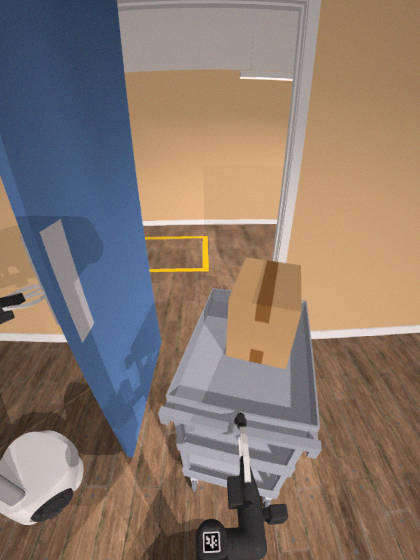

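Request:
{"fn": "execute_actions", "kwargs": {
  "actions": [
    {"r2": {"base": {"strafe_m": -0.24}}}
  ],
  "cameras": ["r2_head_camera"]
}}

Scene clock: 572.27 s.
r1.base_odometry: x=+3.304 y=+2.153 heading=-1.923 (m, m, rad; r1's odometry frame)
r1.turned_by_wheels: +0.000 (rad since the last result)
r1.turned_by_imu: -0.001 (rad since the last result)
r1.base_tilt: forward=+0.0 right=-0.7 (deg)
r1.lidar_m: 0.39 0.93 1.04 1.22 1.43 1.44 1.70 3.08 4.76 1.08 0.94 0.41
r1.base_status: not commanded
r1.joint_positions: lift_m=+0.950 arm_m=+0.006 wrist_yaw_rad=-0.008 wrist_pitch_rad=+0.001 wrist_roll_rad=+0.008 gripper_m=-0.038
r1.joint_status: not commanded
r1.on_its_own: wrist_yaw_rad is at rest, and its effort (+24) is outside its rest range (-13 to +13)
r1.motor_effort: lift_m=+22(21) arm_m=-6(6) wrist_yaw_rad=+24(23) wrist_pitch_rad=-9(11) wrist_roll_rad=+2(1) gripper_m=-21(22) wheel_0=-13(13) wheel_1=-4(4) wheel_2=+1(1) (%)
r1.hand_pose: x=+0.4648 y=-0.0898 z=+1.1278 quat_wxyz=(+1.000, +0.004, +0.000, -0.004) (m; r1's base frame)
r1.wrist_depth_mm: 768 591 377 170 222 183 - / 778 591 377 173 224 184 - / 788 591 377 173 224 185 - / 788 591 377 176 225 185 - / 798 603 379 180 220 185 732 / 809 597 182 174 182 180 732 / 809 525 427 - 220 181 741
r2.base_odometry: x=-2.688 y=-1.589 heading=-2.677 (m, m, rad; r2's odometry frame)
r2.turned_by_wheels: +0.000 (rad since the last result)
r2.turned_by_imu: +0.004 (rad since the last result)
r2.base_tilt: forward=+0.4 right=-0.6 (deg)
r2.lidar_m: 0.36 0.39 0.92 1.21 2.70 3.73 - 3.01 2.22 2.13 2.18 0.42
r2.base_status: done
r2.joint_positions: lift_m=+0.675 arm_m=-0.001 wrist_yaw_rad=+0.008 wrist_pitch_rad=+0.013 wrist_roll_rad=+1.570 gripper_m=-0.020
r2.joint_status: not commanded
r2.on_its_own: wrist_yaw_rad is at rest, and its effort (-24) is outside its rest range (-13 to +13)
r2.motor_effort: lift_m=+19(19) arm_m=+0(0) wrist_yaw_rad=-24(42) wrist_pitch_rad=-6(6) wrist_roll_rad=-1(0) gripper_m=-17(17) wheel_0=+2(14) wheel_1=+0(8) wheel_2=+3(4) (%)
r2.hand_pose: x=+0.4592 y=-0.0850 z=+0.8494 quat_wxyz=(+0.707, +0.707, +0.008, -0.002) (m; r2's base frame)
r2.wrist_depth_mm: 1336 1336 1366 182 245 268 271 / 1366 1308 1366 180 243 1397 1255 / 1336 1366 1336 179 241 809 539 / - 488 488 177 239 798 559 / - 484 488 175 236 788 554 / - 488 186 174 235 768 544 / - - - 143 231 668 539
pictures: r2_head_camera
Images, in order (width x height): r2_head_camera 420x560.

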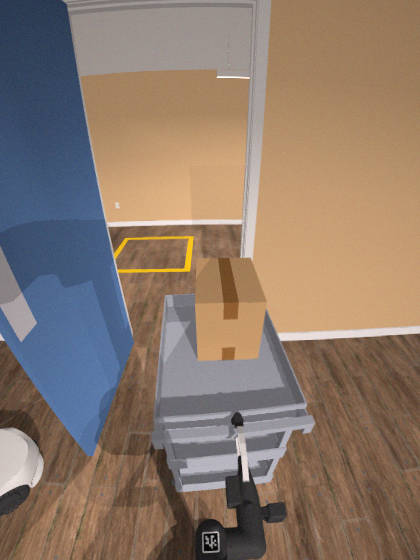

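Request:
{"fn": "execute_actions", "kwargs": {
  "actions": [
    {"r2": {"base": {"translate_m": -0.4}}}
  ],
  "cameras": []
}}

Request:
{"fn": "execute_actions", "kwargs": {
  "actions": [
    {"r2": {"base": {"strafe_m": -0.1}}}
  ],
  "cameras": []
}}

Scene clock: 598.57 s.
r1.base_odometry: x=+3.304 y=+2.153 heading=-1.923 (m, m, rad; r1's odometry frame)
r1.turned_by_wheels: +0.000 (rad since the last result)
r1.turned_by_imu: -0.001 (rad since the last result)
r1.base_tilt: forward=-0.1 right=-0.8 (deg)
r1.lidar_m: 0.40 0.94 1.05 1.24 1.42 1.43 1.69 3.08 4.75 1.23 0.93 0.42
r1.base_status: not commanded
r1.joint_positions: lift_m=+0.950 arm_m=+0.006 wrist_yaw_rad=-0.008 wrist_pitch_rad=+0.001 wrist_roll_rad=+0.008 gripper_m=-0.038
r1.joint_status: not commanded
r1.on_its_own: wrist_yaw_rad is at rest, and its effort (+23) is outside its rest range (-13 to +13)
r1.motor_effort: lift_m=+21(21) arm_m=-6(6) wrist_yaw_rad=+23(23) wrist_pitch_rad=-10(10) wrist_roll_rad=+1(2) gripper_m=-25(25) wheel_0=-13(13) wheel_1=-4(4) wheel_2=+1(1) (%)
r1.hand_pose: x=+0.4648 y=-0.0898 z=+1.1278 quat_wxyz=(+1.000, +0.004, +0.000, -0.004) (m; r1's base frame)
r1.wrist_depth_mm: 778 597 377 171 221 182 - / 788 591 377 172 224 184 - / 798 591 377 174 225 185 - / 788 591 377 176 225 186 - / 798 591 382 180 218 186 - / 809 609 182 174 182 181 - / 809 530 430 - 218 180 -
r2.base_odometry: x=-2.331 y=-1.409 heading=-2.677 (m, m, rad; r2's odometry frame)
r2.turned_by_wheels: -0.001 (rad since the last result)
r2.turned_by_imu: +0.002 (rad since the last result)
r2.base_tilt: forward=+0.6 right=-0.7 (deg)
r2.lidar_m: 0.37 0.39 1.24 2.58 2.71 3.77 3.91 2.99 2.22 2.12 2.23 0.41
r2.base_status: done
r2.joint_positions: lift_m=+0.675 arm_m=-0.001 wrist_yaw_rad=-0.006 wrist_pitch_rad=+0.013 wrist_roll_rad=+1.570 gripper_m=-0.020
r2.joint_status: not commanded
r2.on_its_own: wrist_yaw_rad is at rest, and its effort (+17) is outside its rest range (-13 to +13)
r2.motor_effort: lift_m=+19(19) arm_m=+0(0) wrist_yaw_rad=+17(31) wrist_pitch_rad=-6(6) wrist_roll_rad=+2(1) gripper_m=-16(23) wheel_0=-4(9) wheel_1=+0(6) wheel_2=-3(22) (%)
r2.hand_pose: x=+0.4580 y=-0.0890 z=+0.8494 quat_wxyz=(+0.707, +0.707, +0.003, -0.007) (m; r2's base frame)
r2.wrist_depth_mm: 1708 1808 1756 182 245 268 273 / 1756 1808 1808 181 243 1808 1229 / 1756 1756 1756 178 242 809 544 / - 488 488 177 238 809 564 / - 484 492 176 236 798 559 / - 484 186 174 234 768 544 / 1808 1618 - 142 231 668 530
pictures: none
No camera images: the call's "cameras" was empty. Leave "cameras" out to get every camera's image.

Scene clock: 600.03 s.
r1.base_odometry: x=+3.304 y=+2.153 heading=-1.923 (m, m, rad; r1's odometry frame)
r1.turned_by_wheels: +0.000 (rad since the last result)
r1.turned_by_imu: +0.000 (rad since the last result)
r1.base_tilt: forward=+0.0 right=-0.9 (deg)
r1.lidar_m: 0.40 0.96 1.04 1.25 1.42 1.44 1.72 3.09 4.76 1.33 0.95 0.42
r1.base_status: not commanded
r1.joint_positions: lift_m=+0.950 arm_m=+0.006 wrist_yaw_rad=-0.008 wrist_pitch_rad=+0.001 wrist_roll_rad=+0.008 gripper_m=-0.038
r1.joint_status: not commanded
r1.on_its_own: wrist_yaw_rad is at rest, and its effort (+23) is outside its rest range (-13 to +13)
r1.motor_effort: lift_m=+21(21) arm_m=-6(6) wrist_yaw_rad=+23(23) wrist_pitch_rad=-11(10) wrist_roll_rad=+1(1) gripper_m=-24(23) wheel_0=-13(13) wheel_1=-3(4) wheel_2=+1(1) (%)
r1.hand_pose: x=+0.4648 y=-0.0898 z=+1.1278 quat_wxyz=(+1.000, +0.004, +0.000, -0.004) (m; r1's base frame)
r1.wrist_depth_mm: 778 597 377 171 222 183 - / 778 591 379 172 223 183 - / 788 591 375 174 224 185 - / 798 585 382 177 225 186 - / 788 597 379 180 219 185 - / 809 603 182 174 182 180 - / 798 530 430 - 219 180 -
r2.base_odometry: x=-2.375 y=-1.320 heading=-2.677 (m, m, rad; r2's odometry frame)
r2.turned_by_wheels: +0.001 (rad since the last result)
r2.turned_by_imu: +0.002 (rad since the last result)
r2.base_tilt: forward=+0.5 right=-0.7 (deg)
r2.lidar_m: 0.34 0.35 1.31 2.68 2.81 3.88 3.91 2.83 2.10 2.01 2.15 0.46
r2.base_status: done
r2.joint_positions: lift_m=+0.675 arm_m=-0.001 wrist_yaw_rad=+0.007 wrist_pitch_rad=+0.013 wrist_roll_rad=+1.570 gripper_m=-0.020
r2.joint_status: not commanded
r2.on_its_own: wrist_yaw_rad is at rest, and its effort (-21) is outside its rest range (-13 to +13)
r2.motor_effort: lift_m=+19(19) arm_m=+0(0) wrist_yaw_rad=-21(49) wrist_pitch_rad=-6(4) wrist_roll_rad=+0(1) gripper_m=-13(17) wheel_0=+6(17) wheel_1=+2(6) wheel_2=-1(5) (%)
r2.hand_pose: x=+0.4591 y=-0.0855 z=+0.8495 quat_wxyz=(+0.707, +0.707, +0.007, -0.002) (m; r2's base frame)
r2.wrist_depth_mm: 1708 1756 1756 203 267 282 281 / 1708 1808 1756 196 263 1756 1229 / 1756 1808 1808 190 254 1808 530 / - 500 500 185 248 788 564 / - 492 488 180 241 798 559 / - 477 187 175 234 768 549 / - 466 473 144 225 668 539
pictures: none
No camera images: the call's "cameras" was empty. Leave "cameras" out to get every camera's image.

Request:
{"fn": "execute_actions", "kwargs": {
  "actions": [
    {"r2": {"base": {"translate_m": 0.27}}}
  ],
  "cameras": ["r2_head_camera"]
}}

Scene clock: 605.37 s.
r1.base_odometry: x=+3.304 y=+2.153 heading=-1.923 (m, m, rad; r1's odometry frame)
r1.turned_by_wheels: +0.000 (rad since the last result)
r1.turned_by_imu: -0.001 (rad since the last result)
r1.base_tilt: forward=+0.2 right=-0.8 (deg)
r1.lidar_m: 0.37 0.92 1.04 1.24 1.44 1.42 1.71 3.07 4.76 1.20 1.01 0.43
r1.base_status: not commanded
r1.joint_positions: lift_m=+0.950 arm_m=+0.006 wrist_yaw_rad=-0.008 wrist_pitch_rad=+0.001 wrist_roll_rad=+0.008 gripper_m=-0.038
r1.joint_status: not commanded
r1.on_its_own: wrist_yaw_rad is at rest, and its effort (+23) is outside its rest range (-13 to +13)
r1.motor_effort: lift_m=+21(21) arm_m=-6(6) wrist_yaw_rad=+23(23) wrist_pitch_rad=-11(9) wrist_roll_rad=+1(1) gripper_m=-24(22) wheel_0=-13(13) wheel_1=-4(4) wheel_2=+1(1) (%)
r1.hand_pose: x=+0.4648 y=-0.0898 z=+1.1278 quat_wxyz=(+1.000, +0.004, +0.000, -0.004) (m; r1's base frame)
r1.wrist_depth_mm: 788 585 377 170 222 184 - / 778 591 377 172 223 184 - / 778 591 377 174 224 185 - / 788 585 379 176 226 185 - / 798 597 377 180 219 185 723 / 809 603 182 175 182 181 723 / 809 530 433 - 218 180 723
r2.base_odometry: x=-2.617 y=-1.441 heading=-2.677 (m, m, rad; r2's odometry frame)
r2.turned_by_wheels: +0.000 (rad since the last result)
r2.turned_by_imu: -0.001 (rad since the last result)
r2.base_tilt: forward=+0.3 right=-0.8 (deg)
r2.lidar_m: 0.34 0.31 1.10 2.67 2.78 3.89 - 2.86 2.14 2.02 2.13 0.46
r2.base_status: done
r2.joint_positions: lift_m=+0.675 arm_m=-0.001 wrist_yaw_rad=-0.002 wrist_pitch_rad=+0.013 wrist_roll_rad=+1.570 gripper_m=-0.020
r2.joint_status: not commanded
r2.motor_effort: lift_m=+19(19) arm_m=+0(0) wrist_yaw_rad=+6(52) wrist_pitch_rad=-4(4) wrist_roll_rad=-1(1) gripper_m=-13(16) wheel_0=+1(8) wheel_1=+0(7) wheel_2=-2(24) (%)
r2.hand_pose: x=+0.4583 y=-0.0880 z=+0.8496 quat_wxyz=(+0.707, +0.707, +0.004, -0.005) (m; r2's base frame)
r2.wrist_depth_mm: 1464 1499 1464 224 294 1537 1229 / 1537 1499 1464 272 283 1537 1182 / 1499 1464 1537 202 268 1537 535 / - 1499 1499 191 257 768 559 / - 492 492 183 244 788 554 / - 473 187 173 233 768 544 / - 452 462 141 220 676 530
pictures: r2_head_camera
Images, in order (width x height): r2_head_camera 420x560.

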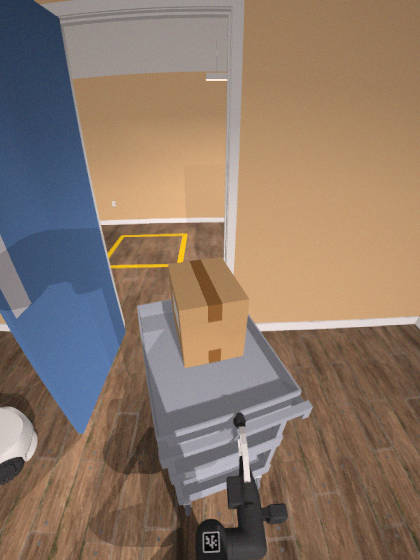

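Request:
{"fn": "execute_actions", "kwargs": {
  "actions": [
    {"r2": {"base": {"translate_m": 0.1}}}
  ],
  "cameras": []
}}

Request:
{"fn": "execute_actions", "kwargs": {
  "actions": [
    {"r2": {"base": {"rotate_rad": 0.23}, "pace": "slow"}}
  ],
  "cameras": ["r2_head_camera"]
}}

Scene clock: 616.13 s.
r1.base_odometry: x=+3.304 y=+2.153 heading=-1.923 (m, m, rad; r1's odometry frame)
r1.turned_by_wheels: +0.000 (rad since the last result)
r1.turned_by_imu: -0.001 (rad since the last result)
r1.base_tilt: forward=+0.2 right=-0.7 (deg)
r1.lidar_m: 0.40 0.93 1.05 1.24 1.42 1.43 1.71 3.06 4.77 1.19 1.02 0.42
r1.base_status: not commanded
r1.joint_positions: lift_m=+0.950 arm_m=+0.006 wrist_yaw_rad=-0.008 wrist_pitch_rad=+0.001 wrist_roll_rad=+0.008 gripper_m=-0.038
r1.joint_status: not commanded
r1.on_its_own: wrist_yaw_rad is at rest, and its effort (+24) is outside its rest range (-13 to +13)
r1.motor_effort: lift_m=+21(21) arm_m=-7(6) wrist_yaw_rad=+24(23) wrist_pitch_rad=-10(11) wrist_roll_rad=+1(2) gripper_m=-24(21) wheel_0=-13(13) wheel_1=-4(4) wheel_2=+1(1) (%)
r1.hand_pose: x=+0.4648 y=-0.0898 z=+1.1278 quat_wxyz=(+1.000, +0.004, +0.000, -0.004) (m; r1's base frame)
r1.wrist_depth_mm: 768 591 377 171 221 183 - / 778 585 377 172 223 184 - / 778 597 377 174 224 184 - / 788 585 379 176 224 186 - / 798 591 382 180 218 186 732 / 809 609 183 173 182 181 741 / 798 525 430 - 219 180 723
r2.base_odometry: x=-2.706 y=-1.486 heading=-2.677 (m, m, rad; r2's odometry frame)
r2.turned_by_wheels: +0.000 (rad since the last result)
r2.turned_by_imu: +0.001 (rad since the last result)
r2.base_tilt: forward=+0.5 right=-0.4 (deg)
r2.lidar_m: 0.36 0.32 1.00 2.67 2.81 3.88 - 2.83 2.11 2.01 2.12 0.45
r2.base_status: done
r2.joint_positions: lift_m=+0.675 arm_m=-0.001 wrist_yaw_rad=-0.002 wrist_pitch_rad=+0.013 wrist_roll_rad=+1.570 gripper_m=-0.020
r2.joint_status: not commanded
r2.motor_effort: lift_m=+19(19) arm_m=+0(0) wrist_yaw_rad=+4(21) wrist_pitch_rad=-6(5) wrist_roll_rad=-1(1) gripper_m=-15(16) wheel_0=+1(6) wheel_1=-1(7) wheel_2=+0(13) (%)
r2.hand_pose: x=+0.4584 y=-0.0879 z=+0.8495 quat_wxyz=(+0.707, +0.707, +0.004, -0.005) (m; r2's base frame)
r2.wrist_depth_mm: 1366 1366 1397 229 300 1464 1255 / 1366 1397 1430 281 287 1397 723 / 1366 1397 1430 203 272 1430 517 / - 1397 1366 193 258 798 559 / - 492 492 182 246 788 554 / - 473 187 174 233 778 539 / - 449 455 141 219 668 544
pictures: none
No camera images: the call's "cameras" was empty. Leave "cameras" out to get every camera's image.

Scene clock: 617.37 s.
r1.base_odometry: x=+3.304 y=+2.153 heading=-1.923 (m, m, rad; r1's odometry frame)
r1.turned_by_wheels: +0.000 (rad since the last result)
r1.turned_by_imu: +0.000 (rad since the last result)
r1.base_tilt: forward=+0.4 right=-0.8 (deg)
r1.lidar_m: 0.38 0.93 1.05 1.24 1.44 1.42 1.71 3.06 4.76 1.21 0.96 0.41
r1.base_status: not commanded
r1.joint_positions: lift_m=+0.950 arm_m=+0.006 wrist_yaw_rad=-0.008 wrist_pitch_rad=+0.001 wrist_roll_rad=+0.008 gripper_m=-0.038
r1.joint_status: not commanded
r1.on_its_own: wrist_yaw_rad is at rest, and its effort (+23) is outside its rest range (-13 to +13)
r1.motor_effort: lift_m=+21(21) arm_m=-6(6) wrist_yaw_rad=+23(23) wrist_pitch_rad=-9(11) wrist_roll_rad=+1(2) gripper_m=-25(20) wheel_0=-13(13) wheel_1=-4(4) wheel_2=+1(1) (%)
r1.hand_pose: x=+0.4648 y=-0.0898 z=+1.1278 quat_wxyz=(+1.000, +0.004, +0.000, -0.004) (m; r1's base frame)
r1.wrist_depth_mm: 778 603 379 171 223 182 - / 788 597 377 173 223 183 - / 778 591 379 174 224 184 - / 788 585 382 176 224 185 - / 798 597 379 180 219 185 715 / 809 603 182 174 182 181 699 / 809 525 430 - 218 180 723
r2.base_odometry: x=-2.706 y=-1.486 heading=-2.448 (m, m, rad; r2's odometry frame)
r2.turned_by_wheels: +0.229 (rad since the last result)
r2.turned_by_imu: +0.227 (rad since the last result)
r2.base_tilt: forward=+0.5 right=-0.5 (deg)
r2.lidar_m: 0.38 0.41 1.12 2.68 3.09 4.23 4.21 2.37 2.03 2.04 1.85 0.42
r2.base_status: done
r2.joint_positions: lift_m=+0.675 arm_m=-0.001 wrist_yaw_rad=-0.008 wrist_pitch_rad=+0.013 wrist_roll_rad=+1.570 gripper_m=-0.020
r2.joint_status: not commanded
r2.on_its_own: wrist_yaw_rad is at rest, and its effort (+21) is outside its rest range (-13 to +13)
r2.motor_effort: lift_m=+19(19) arm_m=+0(0) wrist_yaw_rad=+21(66) wrist_pitch_rad=-7(5) wrist_roll_rad=+0(2) gripper_m=-15(16) wheel_0=-6(11) wheel_1=-4(4) wheel_2=-3(20) (%)
r2.hand_pose: x=+0.4579 y=-0.0897 z=+0.8494 quat_wxyz=(+0.707, +0.707, +0.002, -0.007) (m; r2's base frame)
r2.wrist_depth_mm: 1281 1281 1281 168 228 1281 1281 / 1366 1308 1336 168 229 1366 544 / - 480 480 169 229 820 564 / - 484 488 170 232 809 564 / - 496 488 172 232 788 559 / - 1661 186 172 234 778 549 / 1281 1205 1281 150 236 634 535
pictures: r2_head_camera
Images, in order (width x height): r2_head_camera 420x560.

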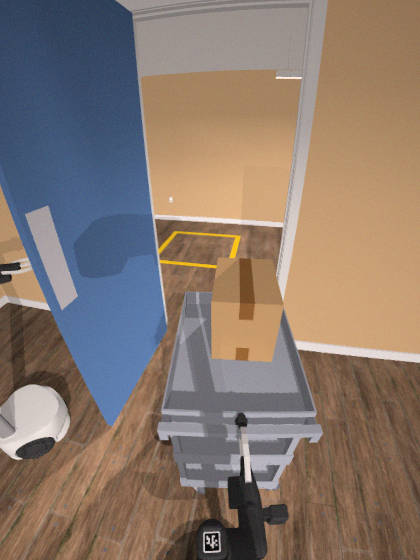

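Request:
{"fn": "execute_actions", "kwargs": {
  "actions": [
    {"r2": {"base": {"strafe_m": -0.035}}}
  ],
  "cameras": []
}}

Request:
{"fn": "execute_actions", "kwargs": {
  "actions": [
    {"r2": {"base": {"translate_m": 0.22}}}
  ],
  "cameras": ["r2_head_camera"]
}}

Scene clock: 625.93 s.
r1.base_odometry: x=+3.304 y=+2.153 heading=-1.923 (m, m, rad; r1's odometry frame)
r1.turned_by_wheels: +0.000 (rad since the last result)
r1.turned_by_imu: +0.000 (rad since the last result)
r1.base_tilt: forward=+0.2 right=-0.6 (deg)
r1.lidar_m: 0.39 0.92 1.03 1.23 1.43 1.44 1.70 3.07 4.77 1.27 0.98 0.41
r1.base_status: not commanded
r1.joint_positions: lift_m=+0.950 arm_m=+0.006 wrist_yaw_rad=-0.008 wrist_pitch_rad=+0.001 wrist_roll_rad=+0.008 gripper_m=-0.038
r1.joint_status: not commanded
r1.on_its_own: wrist_yaw_rad is at rest, and its effort (+24) is outside its rest range (-13 to +13)
r1.motor_effort: lift_m=+21(21) arm_m=-6(6) wrist_yaw_rad=+24(23) wrist_pitch_rad=-10(10) wrist_roll_rad=+1(2) gripper_m=-23(22) wheel_0=-13(13) wheel_1=-4(4) wheel_2=+1(1) (%)
r1.hand_pose: x=+0.4648 y=-0.0898 z=+1.1278 quat_wxyz=(+1.000, +0.004, +0.000, -0.004) (m; r1's base frame)
r1.wrist_depth_mm: 778 591 377 171 222 183 - / 788 585 379 172 224 184 - / 778 591 377 174 224 185 - / 798 585 377 176 225 186 - / 798 597 382 180 218 186 715 / 820 603 182 174 182 181 723 / 798 525 430 - 219 180 723
r2.base_odometry: x=-2.728 y=-1.459 heading=-2.447 (m, m, rad; r2's odometry frame)
r2.turned_by_wheels: +0.001 (rad since the last result)
r2.turned_by_imu: +0.002 (rad since the last result)
r2.base_tilt: forward=+0.5 right=-0.6 (deg)
r2.lidar_m: 0.37 0.41 1.15 2.70 3.10 4.22 4.22 2.39 2.01 1.98 1.83 0.41
r2.base_status: done
r2.joint_positions: lift_m=+0.675 arm_m=-0.001 wrist_yaw_rad=+0.004 wrist_pitch_rad=+0.013 wrist_roll_rad=+1.570 gripper_m=-0.020
r2.joint_status: not commanded
r2.motor_effort: lift_m=+19(19) arm_m=+0(0) wrist_yaw_rad=-13(35) wrist_pitch_rad=-7(7) wrist_roll_rad=+0(1) gripper_m=-10(16) wheel_0=+4(11) wheel_1=+3(10) wheel_2=+1(4) (%)
r2.hand_pose: x=+0.4589 y=-0.0861 z=+0.8494 quat_wxyz=(+0.707, +0.707, +0.006, -0.003) (m; r2's base frame)
r2.wrist_depth_mm: 1255 1281 1281 170 230 1281 1255 / 1336 1308 1308 170 231 1308 549 / - - 484 171 231 820 569 / - 488 484 172 234 798 564 / - 488 492 172 235 788 554 / - 1618 187 172 234 768 549 / 1281 1205 1336 143 236 647 530
pictures: none
No camera images: the call's "cameras" was empty. Leave "cameras" out to get every camera's image.

Scene clock: 628.10 s.
r1.base_odometry: x=+3.304 y=+2.153 heading=-1.923 (m, m, rad; r1's odometry frame)
r1.turned_by_wheels: +0.000 (rad since the last result)
r1.turned_by_imu: +0.000 (rad since the last result)
r1.base_tilt: forward=+0.3 right=-0.9 (deg)
r1.lidar_m: 0.39 0.92 1.05 1.24 1.44 1.45 1.70 3.08 4.76 3.78 1.03 0.41
r1.base_status: not commanded
r1.joint_positions: lift_m=+0.950 arm_m=+0.006 wrist_yaw_rad=-0.008 wrist_pitch_rad=+0.001 wrist_roll_rad=+0.008 gripper_m=-0.038
r1.joint_status: not commanded
r1.on_its_own: wrist_yaw_rad is at rest, and its effort (+23) is outside its rest range (-13 to +13)
r1.motor_effort: lift_m=+21(21) arm_m=-6(7) wrist_yaw_rad=+23(24) wrist_pitch_rad=-10(9) wrist_roll_rad=+2(1) gripper_m=-22(21) wheel_0=-13(13) wheel_1=-4(4) wheel_2=+1(1) (%)
r1.hand_pose: x=+0.4648 y=-0.0898 z=+1.1278 quat_wxyz=(+1.000, +0.004, +0.000, -0.004) (m; r1's base frame)
r1.wrist_depth_mm: 778 597 379 171 222 183 - / 798 591 375 172 222 184 - / 778 585 379 174 224 184 - / 788 597 379 176 224 186 - / 798 585 382 180 218 186 - / 809 603 181 174 181 181 991 / 809 525 430 - 220 180 798
r2.base_odometry: x=-2.897 y=-1.600 heading=-2.447 (m, m, rad; r2's odometry frame)
r2.turned_by_wheels: +0.000 (rad since the last result)
r2.turned_by_imu: +0.001 (rad since the last result)
r2.base_tilt: forward=+0.5 right=-0.7 (deg)
r2.lidar_m: 0.38 0.41 0.86 2.64 3.05 4.42 - 2.43 2.06 2.03 1.57 0.42
r2.base_status: done
r2.joint_positions: lift_m=+0.675 arm_m=-0.001 wrist_yaw_rad=+0.003 wrist_pitch_rad=+0.013 wrist_roll_rad=+1.570 gripper_m=-0.020
r2.joint_status: not commanded
r2.motor_effort: lift_m=+19(19) arm_m=+0(0) wrist_yaw_rad=-6(23) wrist_pitch_rad=-4(7) wrist_roll_rad=+0(1) gripper_m=-13(17) wheel_0=+4(9) wheel_1=+1(8) wheel_2=+0(17) (%)
r2.hand_pose: x=+0.4588 y=-0.0866 z=+0.8495 quat_wxyz=(+0.707, +0.707, +0.006, -0.004) (m; r2's base frame)
r2.wrist_depth_mm: 1042 1060 1060 171 232 1078 1060 / - - - 171 233 1078 544 / - - 480 172 232 809 574 / - 484 484 172 232 809 564 / - 492 496 172 234 798 549 / - - 187 172 233 768 544 / 1182 1118 1229 150 234 654 539
pictures: r2_head_camera
Images, in order (width x height): r2_head_camera 420x560.

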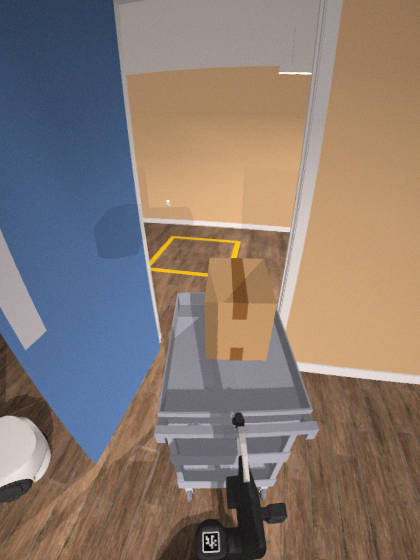

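Request:
{"fn": "execute_actions", "kwargs": {
  "actions": [
    {"r2": {"base": {"translate_m": 0.35}}}
  ],
  "cameras": ["r2_head_camera"]
}}

Scene clock: 636.03 s.
r1.base_odometry: x=+3.304 y=+2.153 heading=-1.923 (m, m, rad; r1's odometry frame)
r1.turned_by_wheels: +0.000 (rad since the last result)
r1.turned_by_imu: -0.001 (rad since the last result)
r1.base_tilt: forward=+0.0 right=-0.9 (deg)
r1.lidar_m: 0.38 0.92 1.05 1.25 1.44 1.45 1.72 3.05 4.75 3.79 0.91 0.40
r1.base_status: not commanded
r1.joint_positions: lift_m=+0.950 arm_m=+0.006 wrist_yaw_rad=-0.008 wrist_pitch_rad=+0.001 wrist_roll_rad=+0.008 gripper_m=-0.038
r1.joint_status: not commanded
r1.on_its_own: wrist_yaw_rad is at rest, and its effort (+24) is outside its rest range (-13 to +13)
r1.motor_effort: lift_m=+21(21) arm_m=-7(6) wrist_yaw_rad=+24(24) wrist_pitch_rad=-10(10) wrist_roll_rad=+2(1) gripper_m=-22(23) wheel_0=-13(13) wheel_1=-4(4) wheel_2=+1(1) (%)
r1.hand_pose: x=+0.4648 y=-0.0898 z=+1.1278 quat_wxyz=(+1.000, +0.004, +0.000, -0.004) (m; r1's base frame)
r1.wrist_depth_mm: 788 597 379 171 223 183 - / 788 591 377 172 223 184 - / 778 591 379 174 224 185 - / 798 591 379 176 226 186 - / 788 591 379 180 219 185 - / 820 609 182 175 182 181 741 / 820 530 427 - 219 180 -
r2.base_odometry: x=-3.166 y=-1.824 heading=-2.447 (m, m, rad; r2's odometry frame)
r2.turned_by_wheels: +0.000 (rad since the last result)
r2.turned_by_imu: +0.001 (rad since the last result)
r2.base_tilt: forward=+0.7 right=-0.7 (deg)
r2.lidar_m: 0.38 0.39 0.65 0.89 2.98 4.77 - 2.51 2.14 2.11 1.19 0.42
r2.base_status: done
r2.joint_positions: lift_m=+0.675 arm_m=-0.001 wrist_yaw_rad=-0.001 wrist_pitch_rad=+0.013 wrist_roll_rad=+1.570 gripper_m=-0.020
r2.joint_status: not commanded
r2.motor_effort: lift_m=+19(19) arm_m=+0(0) wrist_yaw_rad=+2(12) wrist_pitch_rad=-4(4) wrist_roll_rad=+1(1) gripper_m=-14(16) wheel_0=+1(8) wheel_1=+2(10) wheel_2=+0(14) (%)
r2.hand_pose: x=+0.4584 y=-0.0878 z=+0.8495 quat_wxyz=(+0.707, +0.707, +0.004, -0.005) (m; r2's base frame)
r2.wrist_depth_mm: - - 768 175 237 723 732 / - - - 175 236 1921 554 / - - 484 174 236 809 569 / - 488 484 174 236 809 564 / - 492 488 173 235 778 554 / - - 187 173 233 768 544 / - - - 150 233 661 535
pictures: r2_head_camera
Images, in order (width x height): r2_head_camera 420x560.

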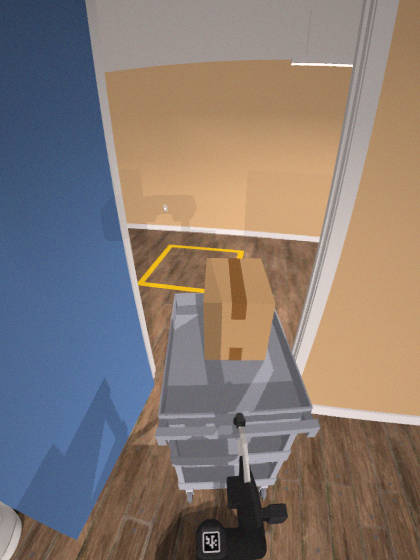

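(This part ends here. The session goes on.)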